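# Place folded umbrella flat inside storage box

## Task

Put the folded umbrella down so it lies flat on the floor of the storage box without contacting any of the box's walls. Bumping it against or leaving it on the rim, or on a wall's inner face just under the rim, may count as failure. The box has to stay in its original spot, neither rotated nor tilted. Anything held in place only by the robot at the end does not count. Finally, open the gripper and withdraw the arm.

## Robot and tools

Robot: one six-joint arm with a two-finger parallel gripper. The fingers extend along the gripper's +x axis and close along its y axis. The reported hand point sits midway between the finger pads, roughly 3 to 4 cm short of the fingertips. The only camera is cam_wrist (672x504), mounted on the hand.

Scene frame: origin on the table surface directly beneath the arm's base, +z upward, +y to the left when facing along +x. Positions are in metres. The base may be slightly tilted relative to the table. The reported hand position can be a bit off, more so at long reach.

execute_actions(actions): actions is a list of actions, run one after another. Each action is a list of 1 to 15 rows. Each row lasts one control step (1/30 s). If there are fewer than 15 rows, the last row repeats until 15 steps (0.5 s) have passed. A row is 7 numbers, each in [-1, 1], in this order: dx, dy, dz, rx, ry, rz, opening.
- dx, dy, dz and rx, ry, rz are an offset, not a pose. They are expressed in the gripper's own axes and measured from the gripper's measured pose at the start of that action. Every row in an action refers back to that same start pose, not to the row before it. For the first action of a call, the start is the last pose a result reported.
- Scale: 1.0 means 0.6 m of translation or 180 degrees of rotation. rx, ry, rz together form a single rotation vector.
- opening is absolute, not an offset. +1 is fully open (0.088 m). Empty fingers touch at about -0.80, and values down to -1 squeeze no further. Going from fully open to closed takes at least about 0.5 s.
- An empty list moves nothing and just returns the state and images.

Per-step clipping: each step's command is limited to within 70 mm and 16 degrees of the measured pose. A large offset therefore needs several actions. After an action the arm stops at the last clipped pose, so you must send the remainder yourself. If position and orientation cannot both be met, position wins.

move(target, speed, blocking): drives the gripper along a straight path toward one target.
- target is a single 7-number row laid out like an execute_actions row. The first six are an offset in gripper axes from the pose in the latest result that shows one. opening is absolute and is sent when the move starts.
- speed is the path's top speed in m/s, from 0.002 to 0.5, default 0.25. Rotation is capped at twice that value in rad/s.
- The path takes 0.5 to 10 s. Longer paths are cut off at 10 s, short of the target. Rotation goes the shorter way round.
- The path does not slow down for obstacles. Faster moves hit harder, and aiming further past a contact pushes harder. The real gripper lags, wanders and can exceed speed, especially with the arm nearly straight.
- blocking=false returns after 0.5 s while the arm keeps going. Until a result shows the move has ended, further moves and execute_actions are refused; call wait or stop first.
- The result adds a "move:" line giving how it ended and the distance from the target. done means at rest near target. off_target, moving, held and fault are other endings; held means a check blocked the final step. It also lists limits: limits=paced means the sent pose was clipped. limits=held means some steps were blocked, and afterwards the arm may move much faster than speed.

wait(seconds): 0 to 10 s. Lets time pass while the last command is held; a running move continues, and the wait returns early when it ends. Returns a normal result.

stop(): brakes a running move; braking needs room, more at higher speed. The fingers keep moving.

zoom_image(camera, region): camera is "cam_wrist". region is [x0, y0, x1, y1] in pixels of its latest image, with (0,0) at top left, at most 504 by 504.

show_instructions(): shows the reference images for the scene.

finished_scene(scene): pass the current scene's number to end it. This is final, so the umbrella must already be resting in place, released, with the arm clear.

Reading results: the state line gives end_effector_position, end_effector_quat_wxyz and linear/angular velocities in the scene frame. Joint positions and velocities are listed as waist, shoulder, elbow, wrist pitch, wrist yaw, wrist roll (rad), then the finger-pad gap (m). Joint ranges (rad): waist -3.054 to 3.054, shoulder 0.000 to 3.142, elbow 0.000 to 2.356, wrist pitch -1.571 to 1.571, wrist yaw -1.571 to 1.571, wrist roll -3.142 to 3.142. "Hand target" is the pose the controller is currently driving toward. A "pose unreachable" line means the clearance check altered or blocked a command; the base's mount counts as part of the arm. grip_measured is the finger opening on the same scale as opening. It may be off by about 1 mm, and it reads narrower, by up to 0.061, while squeezing something hard. To hold firmly, command about 0.07 below grip_measured; a smaller difference grips more gently. Parts thinner than about 3 mm get less force. External joint torques estimate outside loads on each joint, including friction and the weight of a held object.

Friction may leave the gripper short of the target or slightly tilted, and tiny moves may not happen. Check the pose after each move and correct any tilt.

Things to avoid: contact torque reaching a joint's load limit (waist 17.6, shoulder 21.8, elbow 21.7, wrist pitch 5.74, wrist yaw 5.72, wrist roll 5.36 N m) causes a torque fault, which halts the arm for 10 s and drops the rest of the call. Holding loads heats the motors. MOTOR HOT warns from 50 °C, and at 95 °C an OVER-TEMPERATURE FAULT holds the arm; if it does not cool, power is cut and the arm goes limp. Do not drop, slam or shove objects, and do not push the box or knock anything off the table. Loose objects may occasionally get a brief nudge.

Camera: cam_wrist K=[[387.693, 0, 337.076], [0, 387.693, 249.615], [0, 0, 1]], D=[0.177233, 0.00484901, 0, 0, 0.0000118473, 0.218814, 0.00888757, 0.0000480077], initial pos_world=[0.107987, 0.349868, 0.352269]; its pose follows the joint readings, within small errors.

Each tool is called after "Emit:" as a command line: name --argument value for each argument, lists and objects as JSON in quotes; but a table of rows of numbers goes row by row, as --pt "numbers of a row", without its own name.

Reference images:

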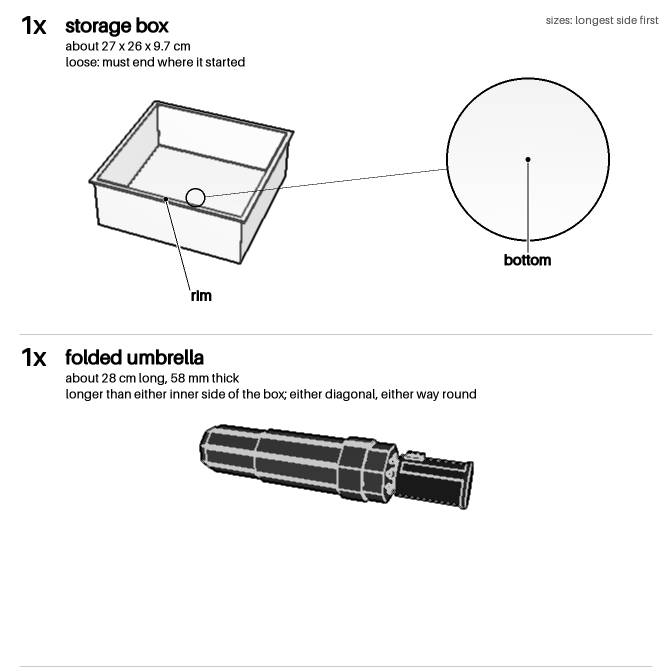

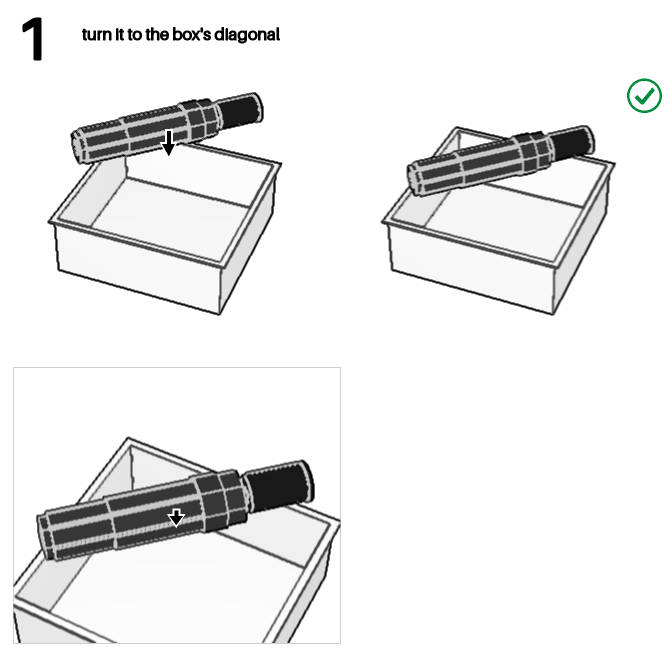

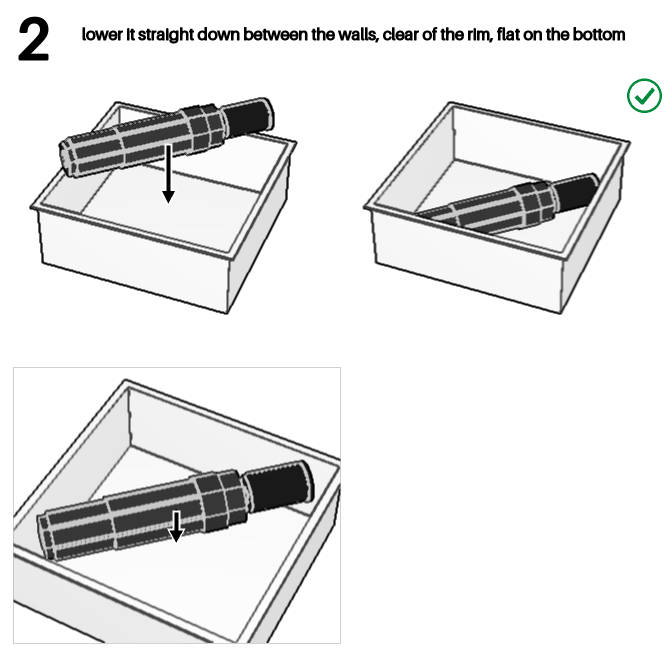

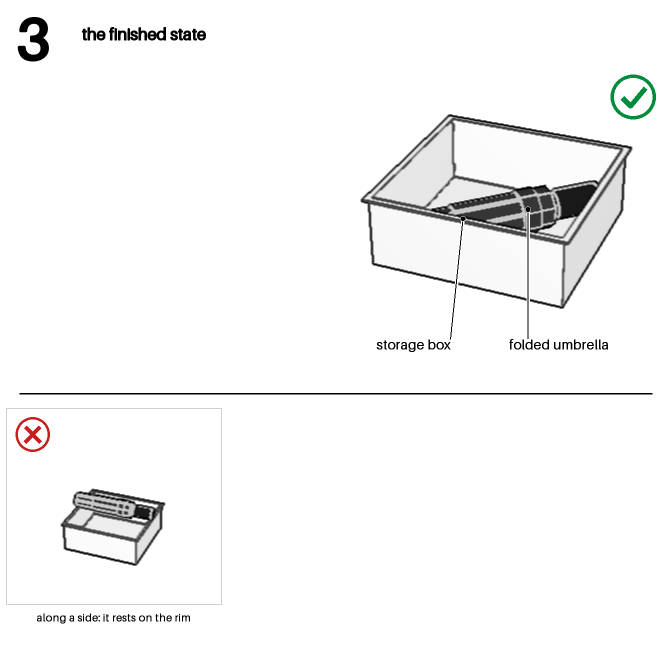

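## Session

Emit:
execute_actions --actions '[]'

Scene clock: 0.00 s.
end_effector_position=(+0.1089, +0.3427, +0.2697) grip_measured=+0.829 end_effector_quat_wxyz=(+0.807, -0.202, +0.392, +0.392) end_effector_velocity=(-0.001, -0.002, -0.003) end_effector_angular_velocity=(-0.020, -0.003, +0.019)
Joint positions: [ 1.337  1.327  1.042 -0.604  0.327  0.38   0.08 ]
Joint velocities: [-0.002  0.002 -0.002 -0.007 -0.007 -0.022  0.   ]
Joint torques (N m, as the arm reports them, + toward a larger angle): no reading
External joint torques (N m, as the arm's controller estimates them; a push from outside toward a larger angle lowers the number): no reading
Motor temperatures (°C, as the motors report them): [26 26 24 26 25 24]
Heat: hottest waist 26 °C (+0.0 °C/min).
Hand target: +0.109, +0.343, +0.270; +0.807, -0.202, +0.392, +0.392

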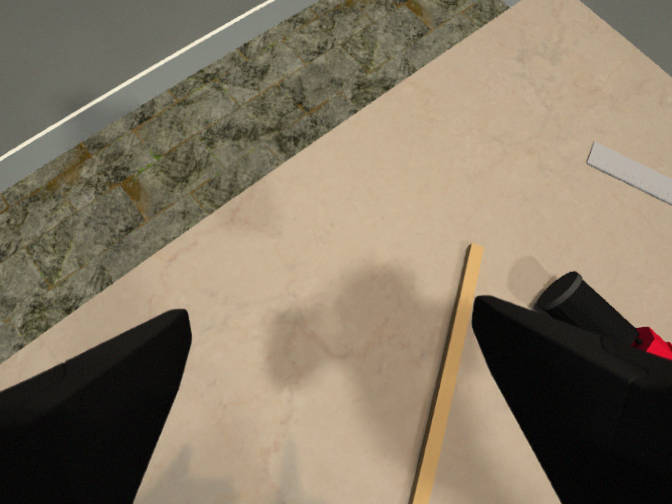

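Emit:
move --target '[-0.18,-0.43,0.025,0,0.1,0,1]'

Scene clock: 12.67 s.
end_effector_position=(+0.2753, +0.1437, +0.3661) grip_measured=+0.989 end_effector_quat_wxyz=(+0.733, -0.258, +0.517, +0.358) end_effector_velocity=(-0.006, +0.001, +0.001) end_effector_angular_velocity=(+0.007, +0.026, +0.023)
Joint positions: [ 0.232  1.449  1.643 -1.415 -0.249 -0.563  0.087]
Joint velocities: [-0.002  0.002  0.012 -0.037 -0.022 -0.022  0.   ]
Joint torques (N m, as the arm reports them, + toward a larger angle): [-0.59 -4.4   7.44  0.47 -0.29 -0.04]
External joint torques (N m, as the arm's controller estimates them; a push from outside toward a larger angle lowers the number): [-0.27  0.9   1.73 -0.3  -0.12 -0.04]
Motor temperatures (°C, as the motors report them): [26 28 26 27 25 24]
Heat: hottest shoulder 28 °C (+9.5 °C/min).
Hand target: +0.278, +0.144, +0.367; +0.733, -0.257, +0.517, +0.358
Off the commanded pose: 0.005 m, 1 deg.
move: done
camera_calibration (this result's frames):
cam_wrist: T_world_to_cam=[[0.747795, -0.660453, 0.0678598, -0.134833], [-0.662384, -0.749117, 0.00840724, 0.316759], [0.0452823, -0.0512361, -0.997659, 0.437534], [0, 0, 0, 1]] pos_world=[0.290831, 0.170656, 0.442997]

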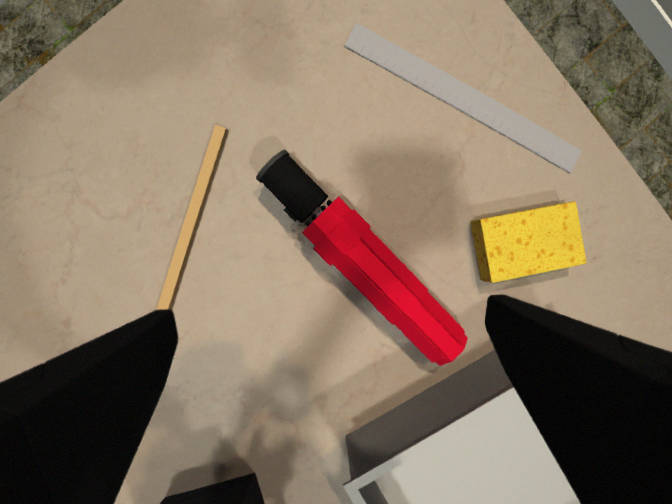

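Emit:
move --target '[-0.127,-0.235,-0.365,0.262,0.002,-0.092,1]'

Scene clock: 32.03 s.
end_effector_position=(+0.2436, -0.1215, +0.3628) grip_measured=+0.989 end_effector_quat_wxyz=(+0.814, -0.010, +0.580, +0.020) end_effector_velocity=(-0.002, +0.000, +0.001) end_effector_angular_velocity=(-0.000, -0.004, +0.015)
Joint positions: [-0.788  1.443  1.546 -1.454 -0.317 -0.71   0.087]
Joint velocities: [-0.007 -0.002  0.002 -0.007 -0.007 -0.022 -0.   ]
Joint torques (N m, as the arm reports them, + toward a larger angle): [-1.03 -3.57  7.37  0.67 -0.23 -0.01]
External joint torques (N m, as the arm's controller estimates them; a push from outside toward a larger angle lowers the number): [-0.56  0.97  1.67 -0.05 -0.03 -0.01]
Motor temperatures (°C, as the motors report them): [26 28 28 27 25 24]
Heat: hottest shoulder 28 °C (+3.7 °C/min).
Hand target: +0.246, -0.124, +0.364; +0.816, -0.010, +0.578, +0.018
Off the commanded pose: 0.006 m, 1 deg.
move: done
camera_calibration (this result's frames):
cam_wrist: T_world_to_cam=[[-0.0224931, -0.998387, 0.0521245, -0.133707], [-0.999629, 0.023261, 0.0141714, 0.270919], [-0.015361, -0.0517864, -0.99854, 0.437067], [0, 0, 0, 1]] pos_world=[0.274525, -0.117159, 0.439559]

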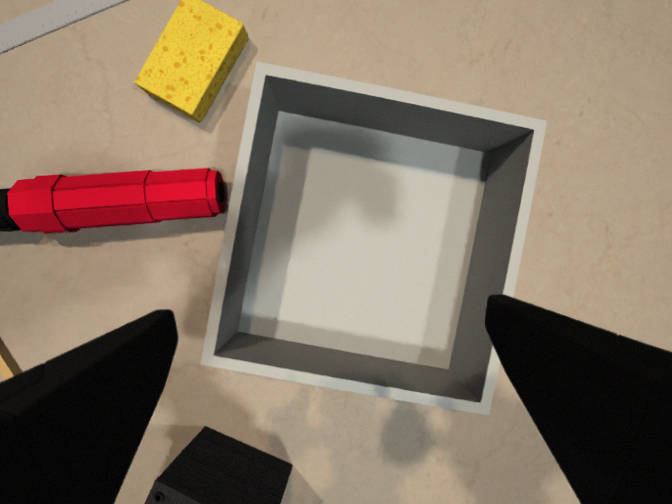

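Emit:
move --target '[0.388,0.395,0.026,0.49,0.084,-0.083,1]'

Scene clock: 52.40 s.
end_effector_position=(+0.3218, +0.1153, +0.1520) grip_measured=+0.989 end_effector_quat_wxyz=(+0.518, +0.482, +0.512, -0.487) end_effector_velocity=(-0.004, +0.004, +0.000) end_effector_angular_velocity=(+0.033, +0.018, -0.010)
Joint positions: [ 0.238  1.831  1.252 -0.933 -0.057  1.822  0.087]
Joint velocities: [-0.002 -0.002 -0.002 -0.007 -0.037  0.007 -0.   ]
Joint torques (N m, as the arm reports them, + toward a larger angle): [-0.19 -6.21  6.94  0.23 -0.04  0.12]
External joint torques (N m, as the arm's controller estimates them; a push from outside toward a larger angle lowers the number): [ 0.34  1.39  1.71 -0.03 -0.1   0.12]
Motor temperatures (°C, as the motors report them): [26 28 29 27 25 24]
Heat: hottest elbow 29 °C (+3.4 °C/min).
Hand target: +0.324, +0.118, +0.150; +0.517, +0.483, +0.513, -0.486
Off the commanded pose: 0.006 m, 1 deg.
move: done
camera_calibration (this result's frames):
cam_wrist: T_world_to_cam=[[-0.996944, -0.0165738, 0.0763372, 0.312119], [0.00949364, 0.944282, 0.329001, -0.132175], [-0.0775366, 0.32872, -0.941239, 0.207538], [0, 0, 0, 1]] pos_world=[0.328512, 0.0617614, 0.215003]

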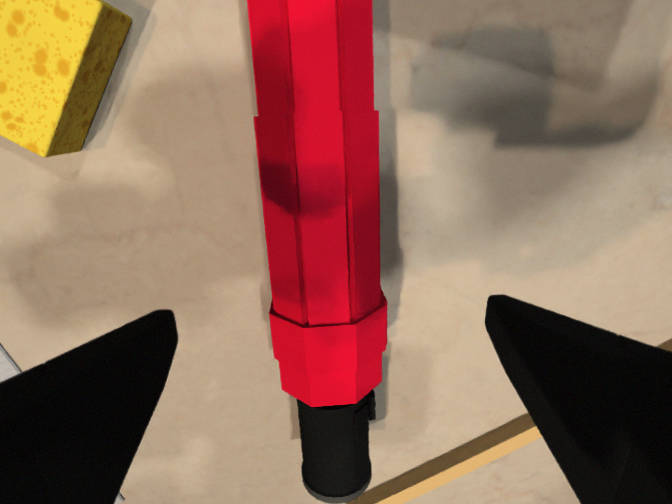

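Emit:
move --target '[0.183,0.002,-0.012,0,0,0,1]' --speed 0.1

Emit:
execute_actions --actions '[[[0,0,0,0,0,0,0.2]],[[0,0,0,0,0,0,0.2]]]'

Scene clock: 60.27 s.
end_effector_position=(+0.3281, +0.1234, +0.0489) grip_measured=+0.989 end_effector_quat_wxyz=(+0.520, +0.489, +0.510, -0.480) end_effector_velocity=(+0.003, +0.004, +0.003) end_effector_angular_velocity=(+0.026, -0.009, +0.006)
Joint positions: [ 0.274  2.062  1.116 -0.544 -0.058  1.859  0.087]
Joint velocities: [-0.002 -0.007  0.002  0.007 -0.022 -0.007  0.   ]
Joint torques (N m, as the arm reports them, + toward a larger angle): [-0.23 -6.55  3.29  0.25  0.16  0.09]
External joint torques (N m, as the arm's controller estimates them; a push from outside toward a larger angle lowers the number): [ 0.34  1.66 -0.99 -0.07  0.1   0.09]
Motor temperatures (°C, as the motors report them): [26 29 29 27 25 24]
Heat: hottest shoulder 29 °C (+3.0 °C/min).
Hand target: +0.323, +0.122, +0.043; +0.518, +0.482, +0.512, -0.487
Off the commanded pose: 0.009 m, 1 deg.
move: off_target
camera_calibration (this result's frames):
cam_wrist: T_world_to_cam=[[-0.998132, -0.0173485, 0.0585712, 0.327745], [0.00345687, 0.941247, 0.337703, -0.104009], [-0.0609886, 0.337274, -0.939429, 0.101729], [0, 0, 0, 1]] pos_world=[0.333696, 0.0692735, 0.111495]

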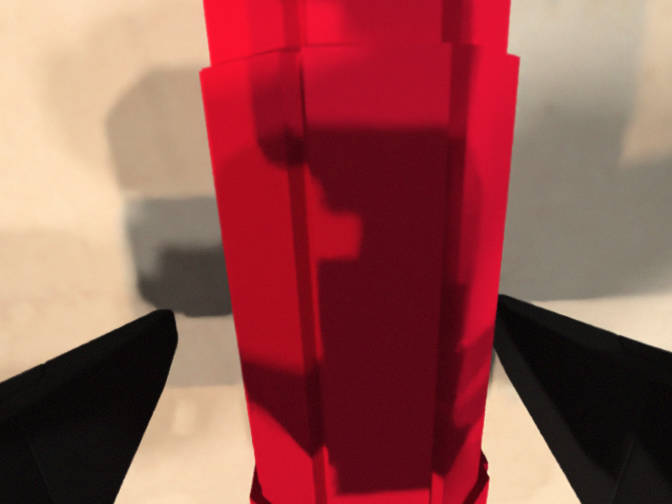

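Scene clock: 61.27 s.
end_effector_position=(+0.3277, +0.1234, +0.0489) grip_measured=+0.206 end_effector_quat_wxyz=(+0.520, +0.488, +0.510, -0.481) end_effector_velocity=(-0.003, -0.001, -0.001) end_effector_angular_velocity=(+0.003, +0.014, +0.004)
Joint positions: [ 0.274  2.062  1.116 -0.546 -0.058  1.859  0.049]
Joint velocities: [-0.002  0.002 -0.002 -0.007 -0.007 -0.007 -0.   ]
Joint torques (N m, as the arm reports them, + toward a larger angle): [-0.52 -8.43  4.34  0.1   0.06  0.02]
External joint torques (N m, as the arm's controller estimates them; a push from outside toward a larger angle lowers the number): [ 0.06 -0.31  0.16 -0.19  0.    0.02]
External joint torques at the end of the 1st action: [ 0.02 -0.08  0.21 -0.05  0.01  0.02]
Motor temperatures (°C, as the motors report them): [26 29 29 27 25 24]
Heat: hottest shoulder 29 °C (+2.1 °C/min).
Hand target: +0.328, +0.123, +0.049; +0.520, +0.488, +0.510, -0.481
Off the commanded pose: 0.000 m, 0 deg.
camera_calibration (this result's frames):
cam_wrist: T_world_to_cam=[[-0.99802, -0.0175652, 0.0603999, 0.327207], [0.00383139, 0.941461, 0.337099, -0.104106], [-0.0627853, 0.336663, -0.93953, 0.102362], [0, 0, 0, 1]] pos_world=[0.333385, 0.0692981, 0.111503]

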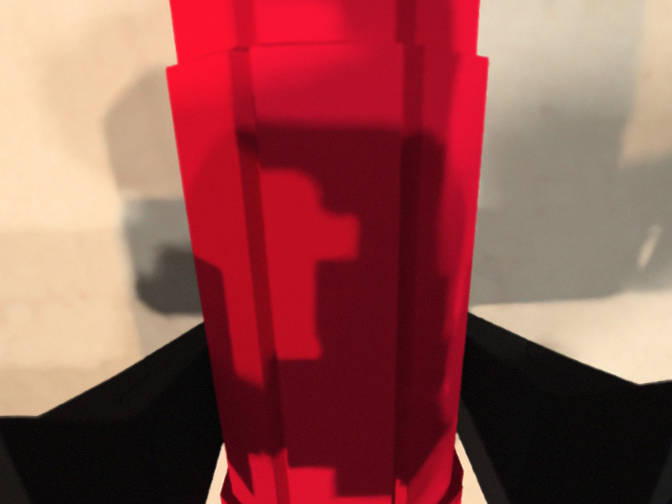

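Emit:
execute_actions --actions '[[[0,0,0,0,0,0,0.4]],[[0.022,-0.006,0,0,0,0,0.4]],[[0,0,0,0,0,0,0.05]],[[0,0,0,0,0,0,0.05]]]'

Emit:
move --target '[-0.23,0,0,0,0,0,0.05]' --speed 0.12

Scene clock: 68.27 s.
end_effector_position=(+0.3300, +0.1245, +0.0422) grip_measured=+0.078 end_effector_quat_wxyz=(+0.523, +0.495, +0.507, -0.474) end_effector_velocity=(-0.003, +0.003, +0.000) end_effector_angular_velocity=(+0.018, +0.015, -0.005)
Joint positions: [ 0.276  2.075  1.101 -0.497 -0.058  1.862  0.043]
Joint velocities: [ 0.002 -0.002 -0.002 -0.007 -0.022  0.007 -0.   ]
Joint torques (N m, as the arm reports them, + toward a larger angle): [-0.53 -8.37  4.27  0.15  0.05  0.01]
External joint torques (N m, as the arm's controller estimates them; a push from outside toward a larger angle lowers the number): [ 0.03 -0.21  0.14 -0.18 -0.01  0.01]
External joint torques at the end of the 1st action: [ 0.08 -0.28  0.09 -0.21 -0.01  0.  ]
External joint torques at the end of the 2nd action: [ 0.27  1.16 -1.   -0.03  0.02  0.1 ]
External joint torques at the end of the 3rd action: [ 0.06 -0.24  0.13 -0.14 -0.01  0.01]
Motor temperatures (°C, as the motors report them): [26 30 28 27 25 24]
Heat: hottest shoulder 30 °C (+3.0 °C/min).
Hand target: +0.330, +0.124, +0.042; +0.523, +0.495, +0.507, -0.474
Off the commanded pose: 0.000 m, 0 deg.
camera_calibration (this result's frames):
cam_wrist: T_world_to_cam=[[-0.999003, -0.0181574, 0.0407858, 0.331179], [-0.00302274, 0.938972, 0.343981, -0.100637], [-0.0445425, 0.343515, -0.93809, 0.0889634], [0, 0, 0, 1]] pos_world=[0.334507, 0.0699484, 0.104566]

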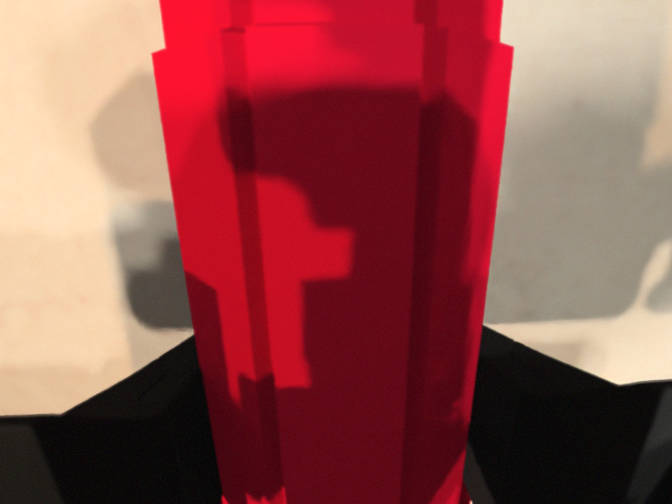

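Scene clock: 69.80 s.
end_effector_position=(+0.3186, +0.1212, +0.1689) grip_measured=+0.078 end_effector_quat_wxyz=(+0.518, +0.484, +0.512, -0.486) end_effector_velocity=(-0.003, +0.001, +0.000) end_effector_angular_velocity=(+0.005, +0.010, +0.009)
Joint positions: [ 0.254  1.8    1.285 -0.991 -0.058  1.838  0.043]
Joint velocities: [ 0.002 -0.002 -0.002 -0.007 -0.007 -0.007 -0.   ]
Joint torques (N m, as the arm reports them, + toward a larger angle): [ -0.84 -10.     7.6   -0.05  -0.04  -0.11]
External joint torques (N m, as the arm's controller estimates them; a push from outside toward a larger angle lowers the number): [-0.31 -2.49  2.2  -0.32 -0.11 -0.11]
Motor temperatures (°C, as the motors report them): [26 31 29 27 25 24]
Heat: hottest shoulder 31 °C (+4.0 °C/min).
Hand target: +0.324, +0.123, +0.180; +0.523, +0.495, +0.507, -0.474
Off the commanded pose: 0.013 m, 2 deg.
move: off_target
camera_calibration (this result's frames):
cam_wrist: T_world_to_cam=[[-0.997174, -0.0166181, 0.0732656, 0.308319], [0.00862125, 0.943473, 0.331338, -0.143293], [-0.0746303, 0.331033, -0.940663, 0.219926], [0, 0, 0, 1]] pos_world=[0.325096, 0.0675141, 0.231765]

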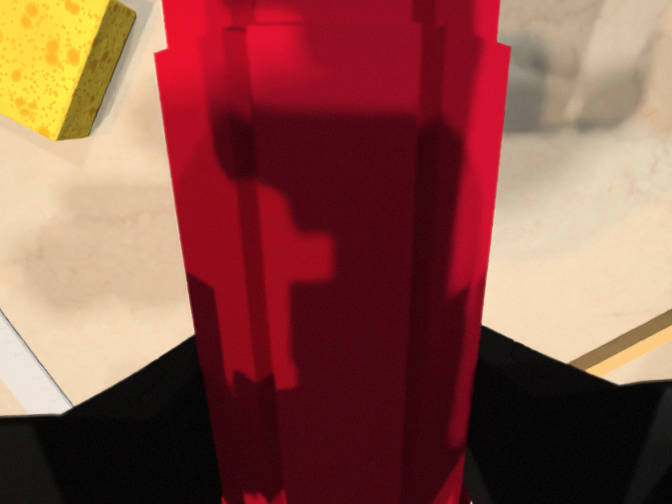

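Emit:
move --target '[-0.04,-0.1,0.482,-0.167,0,0,-0.02]' --speed 0.15

Scene clock: 81.73 s.
end_effector_position=(+0.2720, -0.1650, +0.1887) grip_measured=+0.078 end_effector_quat_wxyz=(+0.618, +0.336, +0.627, -0.334) end_effector_velocity=(-0.002, -0.001, +0.001) end_effector_angular_velocity=(-0.004, +0.006, +0.019)
Joint positions: [-0.679  1.815  1.279 -1.065 -0.09   0.378  0.043]
Joint velocities: [-0.002 -0.002  0.002 -0.007  0.007 -0.022  0.   ]
Joint torques (N m, as the arm reports them, + toward a larger angle): [-0.89 -6.9   7.97 -0.01 -0.09 -0.09]
External joint torques (N m, as the arm's controller estimates them; a push from outside toward a larger angle lowers the number): [-0.17  0.29  2.47 -0.33 -0.1  -0.09]
Motor temperatures (°C, as the motors report them): [26 33 29 27 25 24]
Heat: hottest shoulder 33 °C (+5.1 °C/min).
Hand target: +0.276, -0.168, +0.192; +0.623, +0.336, +0.623, -0.333
Off the commanded pose: 0.010 m, 1 deg.
move: off_target
camera_calibration (this result's frames):
cam_wrist: T_world_to_cam=[[-0.854098, -0.513541, 0.0824122, 0.132995], [-0.457578, 0.817244, 0.350335, 0.22291], [-0.247263, 0.261511, -0.932992, 0.363829], [0, 0, 0, 1]] pos_world=[0.305551, -0.209019, 0.250396]

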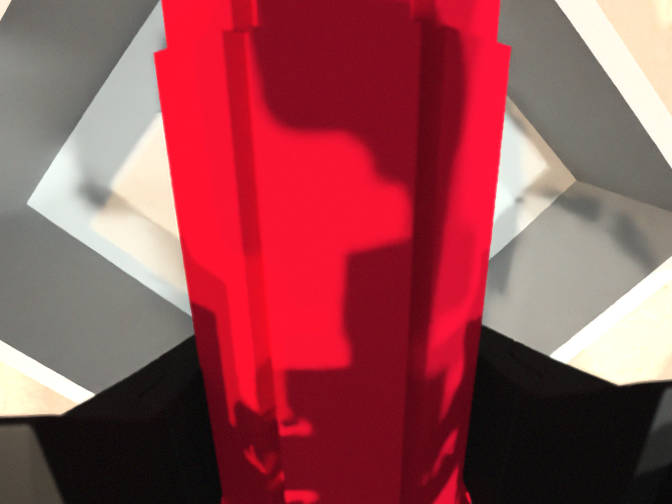

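Emit:
move --target '[0.07,0,0.008,0,0,0,-0.02]' --speed 0.06

Scene clock: 96.93 s.
end_effector_position=(+0.2756, -0.1701, +0.1497) grip_measured=+0.078 end_effector_quat_wxyz=(+0.621, +0.335, +0.624, -0.335) end_effector_velocity=(-0.002, -0.003, -0.001) end_effector_angular_velocity=(-0.008, +0.001, +0.015)
Joint positions: [-0.675  1.881  1.199 -0.91  -0.09   0.382  0.043]
Joint velocities: [-0.007 -0.002 -0.007  0.007  0.007 -0.022 -0.   ]
Joint torques (N m, as the arm reports them, + toward a larger angle): [-0.44 -7.11  4.72  0.23  0.02  0.11]
External joint torques (N m, as the arm's controller estimates them; a push from outside toward a larger angle lowers the number): [ 0.33  0.27 -0.46 -0.07  0.    0.11]
Motor temperatures (°C, as the motors report them): [26 33 30 27 25 24]
Heat: hottest shoulder 33 °C (+5.0 °C/min).
Hand target: +0.274, -0.169, +0.147; +0.618, +0.336, +0.627, -0.334
Off the commanded pose: 0.004 m, 0 deg.
move: done
camera_calibration (this result's frames):
cam_wrist: T_world_to_cam=[[-0.854449, -0.513479, 0.0790917, 0.137267], [-0.460254, 0.81875, 0.34324, 0.24447], [-0.241003, 0.256879, -0.935912, 0.327596], [0, 0, 0, 1]] pos_world=[0.308758, -0.213829, 0.211833]

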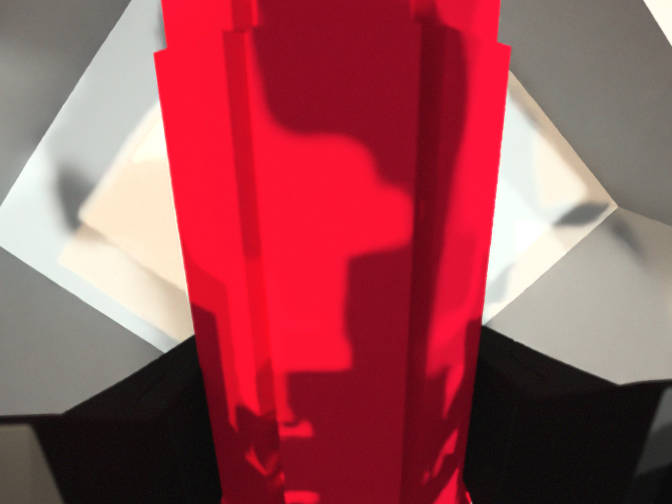

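Emit:
move --target '[0.17,-0.002,-0.006,0,0,0,-0.02]' --speed 0.05

Scene clock: 107.53 s.
end_effector_position=(+0.2748, -0.1693, +0.0510) grip_measured=+0.078 end_effector_quat_wxyz=(+0.624, +0.335, +0.621, -0.335) end_effector_velocity=(+0.003, +0.001, -0.000) end_effector_angular_velocity=(+0.014, -0.018, -0.009)
Joint positions: [-0.647  2.091  1.034 -0.524 -0.09   0.411  0.043]
Joint velocities: [-0.002  0.002  0.002  0.007 -0.022  0.007 -0.   ]
Joint torques (N m, as the arm reports them, + toward a larger angle): [-0.51 -7.3   3.66  0.27  0.    0.1 ]
External joint torques (N m, as the arm's controller estimates them; a push from outside toward a larger angle lowers the number): [ 0.24  0.44 -0.47 -0.07 -0.01  0.1 ]
Motor temperatures (°C, as the motors report them): [26 33 30 27 25 24]
Heat: hottest shoulder 33 °C (+4.0 °C/min).
Hand target: +0.273, -0.167, +0.048; +0.621, +0.335, +0.624, -0.335
Off the commanded pose: 0.005 m, 1 deg.
move: done
camera_calibration (this result's frames):
cam_wrist: T_world_to_cam=[[-0.854532, -0.513847, 0.0757333, 0.144977], [-0.463413, 0.820125, 0.335623, 0.278835], [-0.23457, 0.251705, -0.938947, 0.232321], [0, 0, 0, 1]] pos_world=[0.307599, -0.21266, 0.113574]

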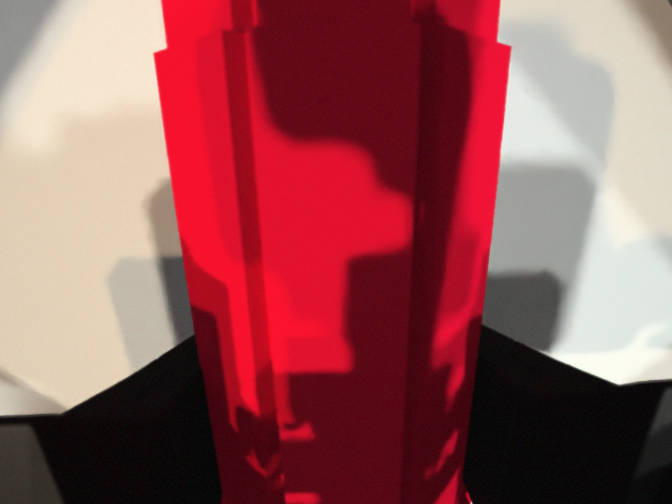

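Emit:
move --target '[0.012,0,-0.004,0,0,0,-0.02]' --speed 0.02

Emit:
execute_actions --actions '[[[0,0,0,0,0,0,0.3]],[[0,0,0,0,0,0,0.7]]]'

Emit:
move --target '[-0.42,0,0,0,-0.08,0,0.7]' --speed 0.15

Scene clock: 111.73 s.
end_effector_position=(+0.2759, -0.1694, +0.0470) grip_measured=+0.078 end_effector_quat_wxyz=(+0.628, +0.334, +0.618, -0.335) end_effector_velocity=(+0.001, -0.000, +0.000) end_effector_angular_velocity=(+0.002, -0.010, +0.006)
Joint positions: [-0.644  2.099  1.025 -0.497 -0.09   0.413  0.043]
Joint velocities: [-0.002 -0.002 -0.002  0.007 -0.007 -0.007 -0.   ]
Joint torques (N m, as the arm reports them, + toward a larger angle): [-0.48 -6.9   3.43  0.37  0.01  0.1 ]
External joint torques (N m, as the arm's controller estimates them; a push from outside toward a larger angle lowers the number): [ 0.27  0.9  -0.66  0.02  0.    0.1 ]
Motor temperatures (°C, as the motors report them): [26 33 29 27 25 24]
Heat: hottest shoulder 33 °C (+4.0 °C/min).
Hand target: +0.274, -0.167, +0.044; +0.624, +0.335, +0.621, -0.335
Off the commanded pose: 0.005 m, 1 deg.
move: done
camera_calibration (this result's frames):
cam_wrist: T_world_to_cam=[[-0.854679, -0.514229, 0.0713579, 0.146341], [-0.466949, 0.821508, 0.327237, 0.282377], [-0.226896, 0.246362, -0.942244, 0.225992], [0, 0, 0, 1]] pos_world=[0.308207, -0.212398, 0.110093]

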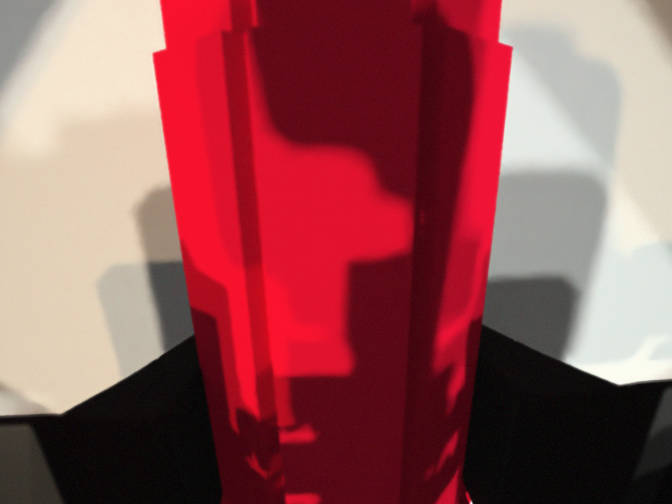

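Scene clock: 112.73 s.
end_effector_position=(+0.2760, -0.1694, +0.0470) grip_measured=+0.695 end_effector_quat_wxyz=(+0.628, +0.334, +0.618, -0.335) end_effector_velocity=(-0.004, +0.003, -0.002) end_effector_angular_velocity=(+0.015, +0.010, +0.003)
Joint positions: [-0.644  2.099  1.025 -0.496 -0.09   0.413  0.073]
Joint velocities: [-0.002  0.002 -0.007 -0.007 -0.007 -0.007  0.001]
Joint torques (N m, as the arm reports them, + toward a larger angle): [-0.7  -7.87  4.29  0.17  0.01  0.01]
External joint torques (N m, as the arm's controller estimates them; a push from outside toward a larger angle lowers the number): [ 0.07 -0.22  0.33 -0.15 -0.01  0.01]
External joint torques at the end of the 1st action: [ 0.1   0.12  0.03 -0.21  0.    0.02]
Motor temperatures (°C, as the motors report them): [26 33 29 27 25 24]
Heat: hottest shoulder 33 °C (+4.0 °C/min).
Hand target: +0.276, -0.169, +0.047; +0.628, +0.334, +0.618, -0.335
Off the commanded pose: 0.000 m, 0 deg.
camera_calibration (this result's frames):
cam_wrist: T_world_to_cam=[[-0.854685, -0.514243, 0.0711911, 0.146385], [-0.467082, 0.821559, 0.326918, 0.282506], [-0.226603, 0.24616, -0.942367, 0.225911], [0, 0, 0, 1]] pos_world=[0.308258, -0.212428, 0.110114]

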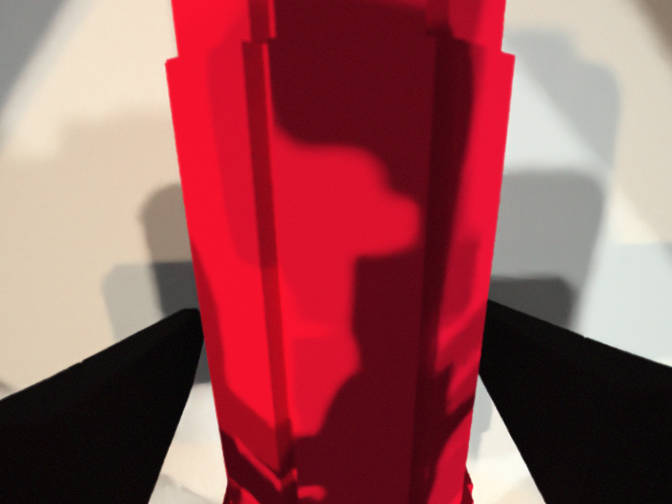

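Scene clock: 114.83 s.
end_effector_position=(+0.2704, -0.1661, +0.2922) grip_measured=+0.697 end_effector_quat_wxyz=(+0.696, +0.292, +0.540, -0.372) end_effector_velocity=(-0.002, -0.000, +0.001) end_effector_angular_velocity=(+0.006, -0.001, +0.001)
Joint positions: [-0.671  1.576  1.404 -1.183  0.001  0.397  0.073]
Joint velocities: [-0.007 -0.002  0.002 -0.007 -0.007 -0.007 -0.   ]
Joint torques (N m, as the arm reports them, + toward a larger angle): [-0.87 -6.74  7.6   0.39  0.19 -0.07]
External joint torques (N m, as the arm's controller estimates them; a push from outside toward a larger angle lowers the number): [-0.23 -0.69  1.54 -0.32  0.11 -0.07]
Motor temperatures (°C, as the motors report them): [26 33 29 27 25 24]
Heat: hottest shoulder 33 °C (+4.0 °C/min).
Hand target: +0.271, -0.168, +0.298; +0.701, +0.290, +0.534, -0.374
Off the commanded pose: 0.007 m, 1 deg.
move: done
camera_calibration (this result's frames):
cam_wrist: T_world_to_cam=[[-0.864278, -0.499423, 0.0600079, 0.134174], [-0.49285, 0.864626, 0.0975752, 0.278081], [-0.100616, 0.0547572, -0.993417, 0.40395], [0, 0, 0, 1]] pos_world=[0.293659, -0.195546, 0.366105]

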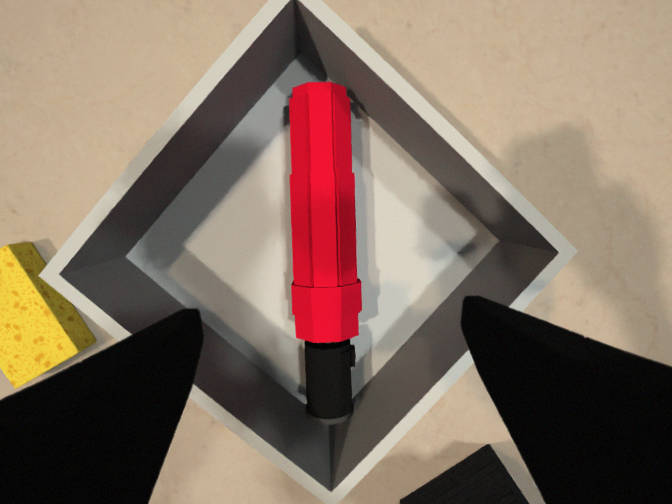

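Emit:
move --target '[0.405,0,-0.085,0,0.075,0,0.8]' --speed 0.12

Scene clock: 124.17 s.
end_effector_position=(+0.2801, -0.1760, +0.0503) grip_measured=+0.797 end_effector_quat_wxyz=(+0.632, +0.332, +0.614, -0.337) end_effector_velocity=(-0.005, +0.004, -0.001) end_effector_angular_velocity=(+0.021, +0.018, -0.012)
Joint positions: [-0.653  2.102  1.048 -0.504 -0.085  0.405  0.078]
Joint velocities: [-0.002  0.002 -0.002 -0.022 -0.007  0.007 -0.   ]
Joint torques (N m, as the arm reports them, + toward a larger angle): [-0.42 -6.38  4.24  0.33 -0.1   0.09]
External joint torques (N m, as the arm's controller estimates them; a push from outside toward a larger angle lowers the number): [ 0.36  1.51  0.1  -0.04 -0.12  0.09]
Motor temperatures (°C, as the motors report them): [26 33 30 27 25 24]
Heat: hottest shoulder 33 °C (+3.0 °C/min).
Hand target: +0.279, -0.174, +0.046; +0.628, +0.333, +0.618, -0.335
Off the commanded pose: 0.007 m, 1 deg.
move: done
camera_calibration (this result's frames):
cam_wrist: T_world_to_cam=[[-0.854909, -0.513955, 0.070573, 0.146461], [-0.469999, 0.824914, 0.314035, 0.290853], [-0.219617, 0.235302, -0.946785, 0.227941], [0, 0, 0, 1]] pos_world=[0.311971, -0.218289, 0.114137]

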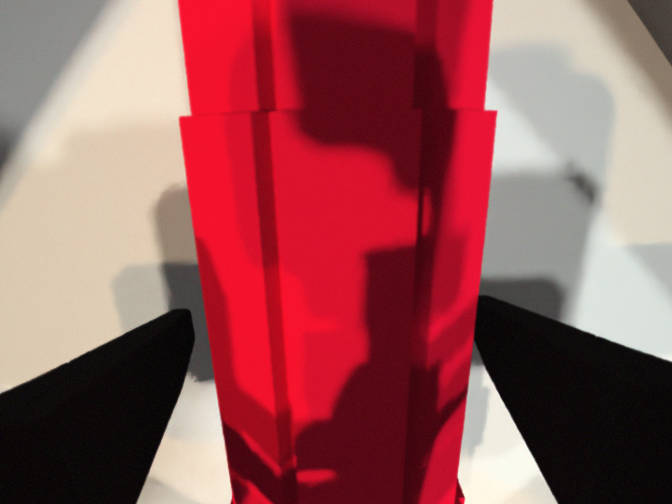

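Emit:
execute_actions --actions '[[[0,0,0,0,0,0,0.2]],[[0,0,0,0,0,0,-0.02]]]'

Emit:
move --target '[-0.012,0.02,0.006,-0.024,0,0,-0.02]' --speed 0.03

Scene clock: 129.23 s.
end_effector_position=(+0.2799, -0.1762, +0.0501) grip_measured=+0.062 end_effector_quat_wxyz=(+0.632, +0.331, +0.614, -0.337) end_effector_velocity=(-0.000, +0.002, +0.002) end_effector_angular_velocity=(+0.020, -0.011, -0.014)
Joint positions: [-0.653  2.103  1.048 -0.504 -0.084  0.405  0.042]
Joint velocities: [-0.007 -0.007 -0.002 -0.007 -0.022  0.007 -0.   ]
Joint torques (N m, as the arm reports them, + toward a larger angle): [-0.74 -8.1   4.29  0.22  0.01  0.02]
External joint torques (N m, as the arm's controller estimates them; a push from outside toward a larger angle lowers the number): [ 0.06 -0.2   0.13 -0.15 -0.01  0.02]
External joint torques at the end of the 1st action: [ 0.04 -0.26  0.15 -0.21 -0.02  0.  ]
Motor temperatures (°C, as the motors report them): [26 33 29 27 25 24]
Heat: hottest shoulder 33 °C (+3.0 °C/min).
Hand target: +0.280, -0.176, +0.050; +0.632, +0.331, +0.614, -0.337
Off the commanded pose: 0.000 m, 0 deg.
camera_calibration (this result's frames):
cam_wrist: T_world_to_cam=[[-0.855078, -0.513537, 0.0715663, 0.14626], [-0.469291, 0.825208, 0.314321, 0.290771], [-0.220473, 0.235183, -0.946615, 0.227919], [0, 0, 0, 1]] pos_world=[0.31177, -0.21844, 0.113889]

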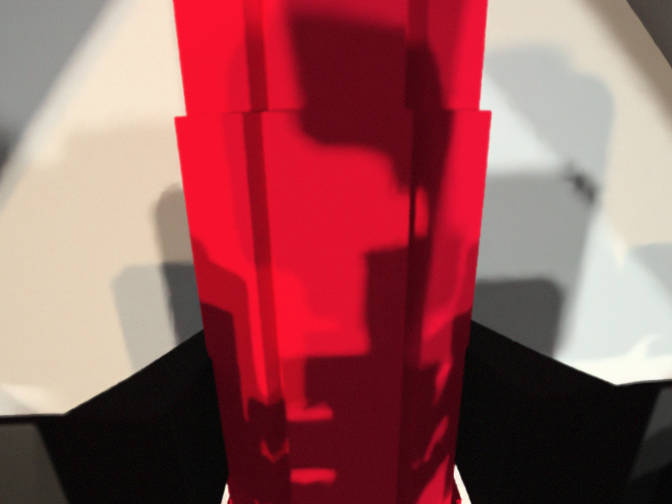

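Scene clock: 130.73 s.
end_effector_position=(+0.2861, -0.1701, +0.0541) grip_measured=+0.062 end_effector_quat_wxyz=(+0.638, +0.310, +0.630, -0.315) end_effector_velocity=(-0.009, +0.003, -0.001) end_effector_angular_velocity=(+0.015, +0.039, +0.016)
Joint positions: [-0.629  2.103  1.076 -0.544 -0.084  0.359  0.042]
Joint velocities: [-0.002  0.002 -0.002 -0.037  0.007 -0.022 -0.   ]
Joint torques (N m, as the arm reports them, + toward a larger angle): [-0.49 -8.41  6.21 -0.05  0.04 -0.04]
External joint torques (N m, as the arm's controller estimates them; a push from outside toward a larger angle lowers the number): [ 0.31 -0.51  2.04 -0.37  0.02 -0.04]
Motor temperatures (°C, as the motors report them): [26 33 29 27 25 24]
Heat: hottest shoulder 33 °C (+2.0 °C/min).
Hand target: +0.292, -0.172, +0.058; +0.644, +0.307, +0.626, -0.314
Off the commanded pose: 0.007 m, 1 deg.
move: done
camera_calibration (this result's frames):
cam_wrist: T_world_to_cam=[[-0.816437, -0.572048, 0.0786852, 0.133013], [-0.521128, 0.788644, 0.326291, 0.295337], [-0.248709, 0.225391, -0.941989, 0.237888], [0, 0, 0, 1]] pos_world=[0.32167, -0.210444, 0.117256]

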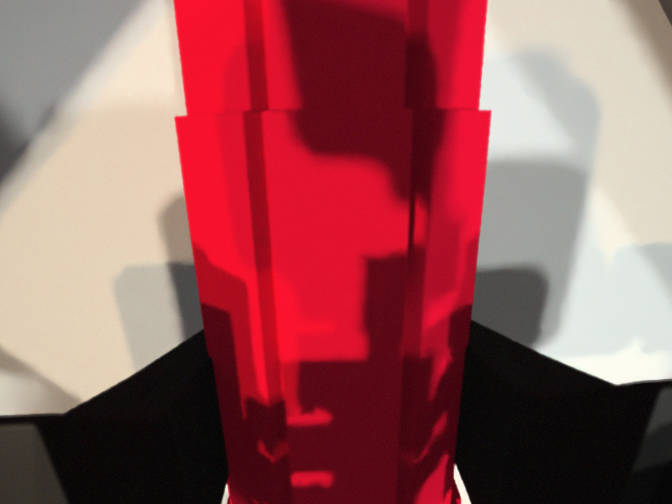

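It still needs about 8 mm along the gripper's z axis, and 4 mm down.

Emit:
move --target '[0.012,-0.003,0.016,0,0,0,-0.02]' --speed 0.03

Emit:
execute_actions --actions '[[[0,0,0,0,0,0,0.3]],[[0,0,0,0,0,0,1]]]'

Emit:
move --target '[-0.42,0,-0.04,0,-0.1,0,1]' --speed 0.15

Scene clock: 139.80 s.
end_effector_position=(+0.2890, -0.1758, +0.0504) grip_measured=+0.062 end_effector_quat_wxyz=(+0.639, +0.309, +0.630, -0.315) end_effector_velocity=(+0.002, -0.001, -0.000) end_effector_angular_velocity=(+0.002, -0.010, +0.006)
Joint positions: [-0.637  2.13   1.1   -0.542 -0.084  0.349  0.042]
Joint velocities: [-0.002  0.002  0.002  0.007 -0.007 -0.007 -0.   ]
Joint torques (N m, as the arm reports them, + toward a larger angle): [-1.05 -6.49  5.65  0.48  0.02 -0.1 ]
External joint torques (N m, as the arm's controller estimates them; a push from outside toward a larger angle lowers the number): [-0.21  1.67  1.35  0.11  0.   -0.1 ]
Motor temperatures (°C, as the motors report them): [26 33 30 27 25 24]
Heat: hottest shoulder 33 °C (+0.0 °C/min).
Hand target: +0.291, -0.179, +0.047; +0.638, +0.310, +0.630, -0.315
Off the commanded pose: 0.005 m, 0 deg.
move: done
camera_calibration (this result's frames):
cam_wrist: T_world_to_cam=[[-0.81558, -0.573267, 0.0787087, 0.131963], [-0.522294, 0.787864, 0.326312, 0.302828], [-0.249076, 0.225025, -0.941979, 0.236393], [0, 0, 0, 1]] pos_world=[0.324671, -0.216132, 0.113475]

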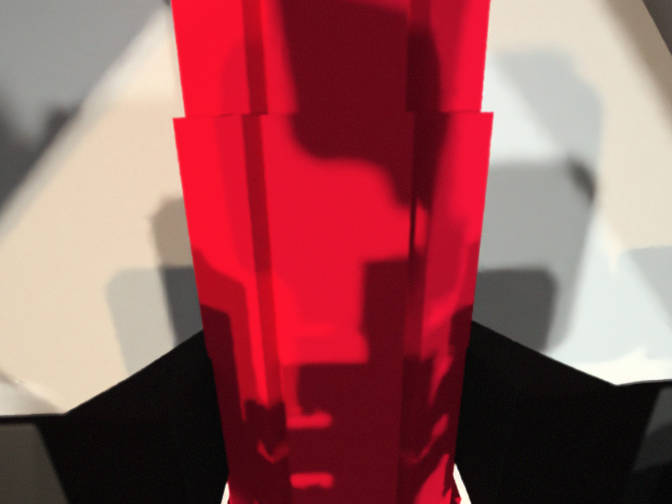

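Scene clock: 140.80 s.
end_effector_position=(+0.2891, -0.1758, +0.0504) grip_measured=+0.986 end_effector_quat_wxyz=(+0.639, +0.310, +0.630, -0.314) end_effector_velocity=(-0.003, +0.002, -0.001) end_effector_angular_velocity=(+0.013, +0.006, +0.004)
Joint positions: [-0.637  2.13   1.1   -0.542 -0.085  0.349  0.087]
Joint velocities: [-0.002 -0.002 -0.007 -0.007 -0.007 -0.007  0.001]
Joint torques (N m, as the arm reports them, + toward a larger angle): [-0.74 -8.34  4.39  0.15  0.01  0.02]
External joint torques (N m, as the arm's controller estimates them; a push from outside toward a larger angle lowers the number): [ 0.06 -0.2   0.18 -0.2  -0.01  0.02]
External joint torques at the end of the 1st action: [ 0.11 -0.36 -0.05 -0.18  0.01  0.01]
Motor temperatures (°C, as the motors report them): [26 34 30 27 25 24]
Heat: hottest shoulder 34 °C (+1.0 °C/min).
Hand target: +0.289, -0.176, +0.050; +0.639, +0.310, +0.630, -0.314
Off the commanded pose: 0.000 m, 0 deg.
camera_calibration (this result's frames):
cam_wrist: T_world_to_cam=[[-0.815593, -0.573296, 0.0783574, 0.132032], [-0.522364, 0.787756, 0.326459, 0.3028], [-0.248884, 0.225327, -0.941958, 0.236387], [0, 0, 0, 1]] pos_world=[0.324689, -0.216103, 0.113469]

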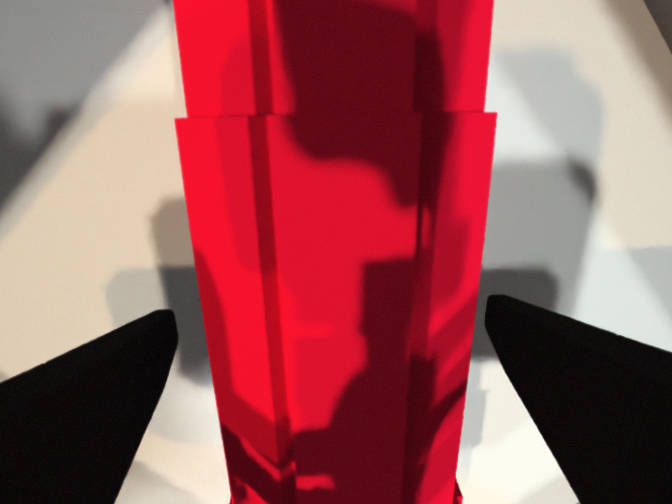

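Scene clock: 142.90 s.
end_effector_position=(+0.2689, -0.1546, +0.2951) grip_measured=+0.989 end_effector_quat_wxyz=(+0.725, +0.259, +0.528, -0.359) end_effector_velocity=(-0.000, +0.002, +0.001) end_effector_angular_velocity=(+0.009, -0.003, -0.003)
Joint positions: [-0.634  1.497  1.33  -1.124  0.023  0.364  0.087]
Joint velocities: [ 0.002 -0.002  0.002 -0.007 -0.007  0.007  0.   ]
Joint torques (N m, as the arm reports them, + toward a larger angle): [-0.25 -6.38  7.95  0.49  0.16  0.1 ]
External joint torques (N m, as the arm's controller estimates them; a push from outside toward a larger angle lowers the number): [ 0.26 -0.85  1.78 -0.33  0.08  0.1 ]
Motor temperatures (°C, as the motors report them): [26 34 30 27 25 24]
Heat: hottest shoulder 34 °C (+1.0 °C/min).
Hand target: +0.271, -0.154, +0.300; +0.729, +0.257, +0.522, -0.359
Off the commanded pose: 0.008 m, 1 deg.
move: done
camera_calibration (this result's frames):
cam_wrist: T_world_to_cam=[[-0.829962, -0.554152, 0.0638607, 0.11965], [-0.553184, 0.832382, 0.0335853, 0.297305], [-0.0717678, -0.00745216, -0.997394, 0.389912], [0, 0, 0, 1]] pos_world=[0.291753, -0.178262, 0.371269]

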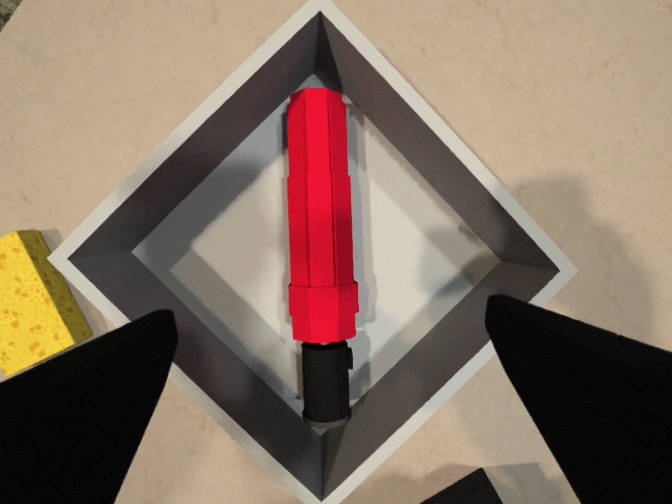

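Emit:
finished_scene --scene 1

The scene is finished: the task was done.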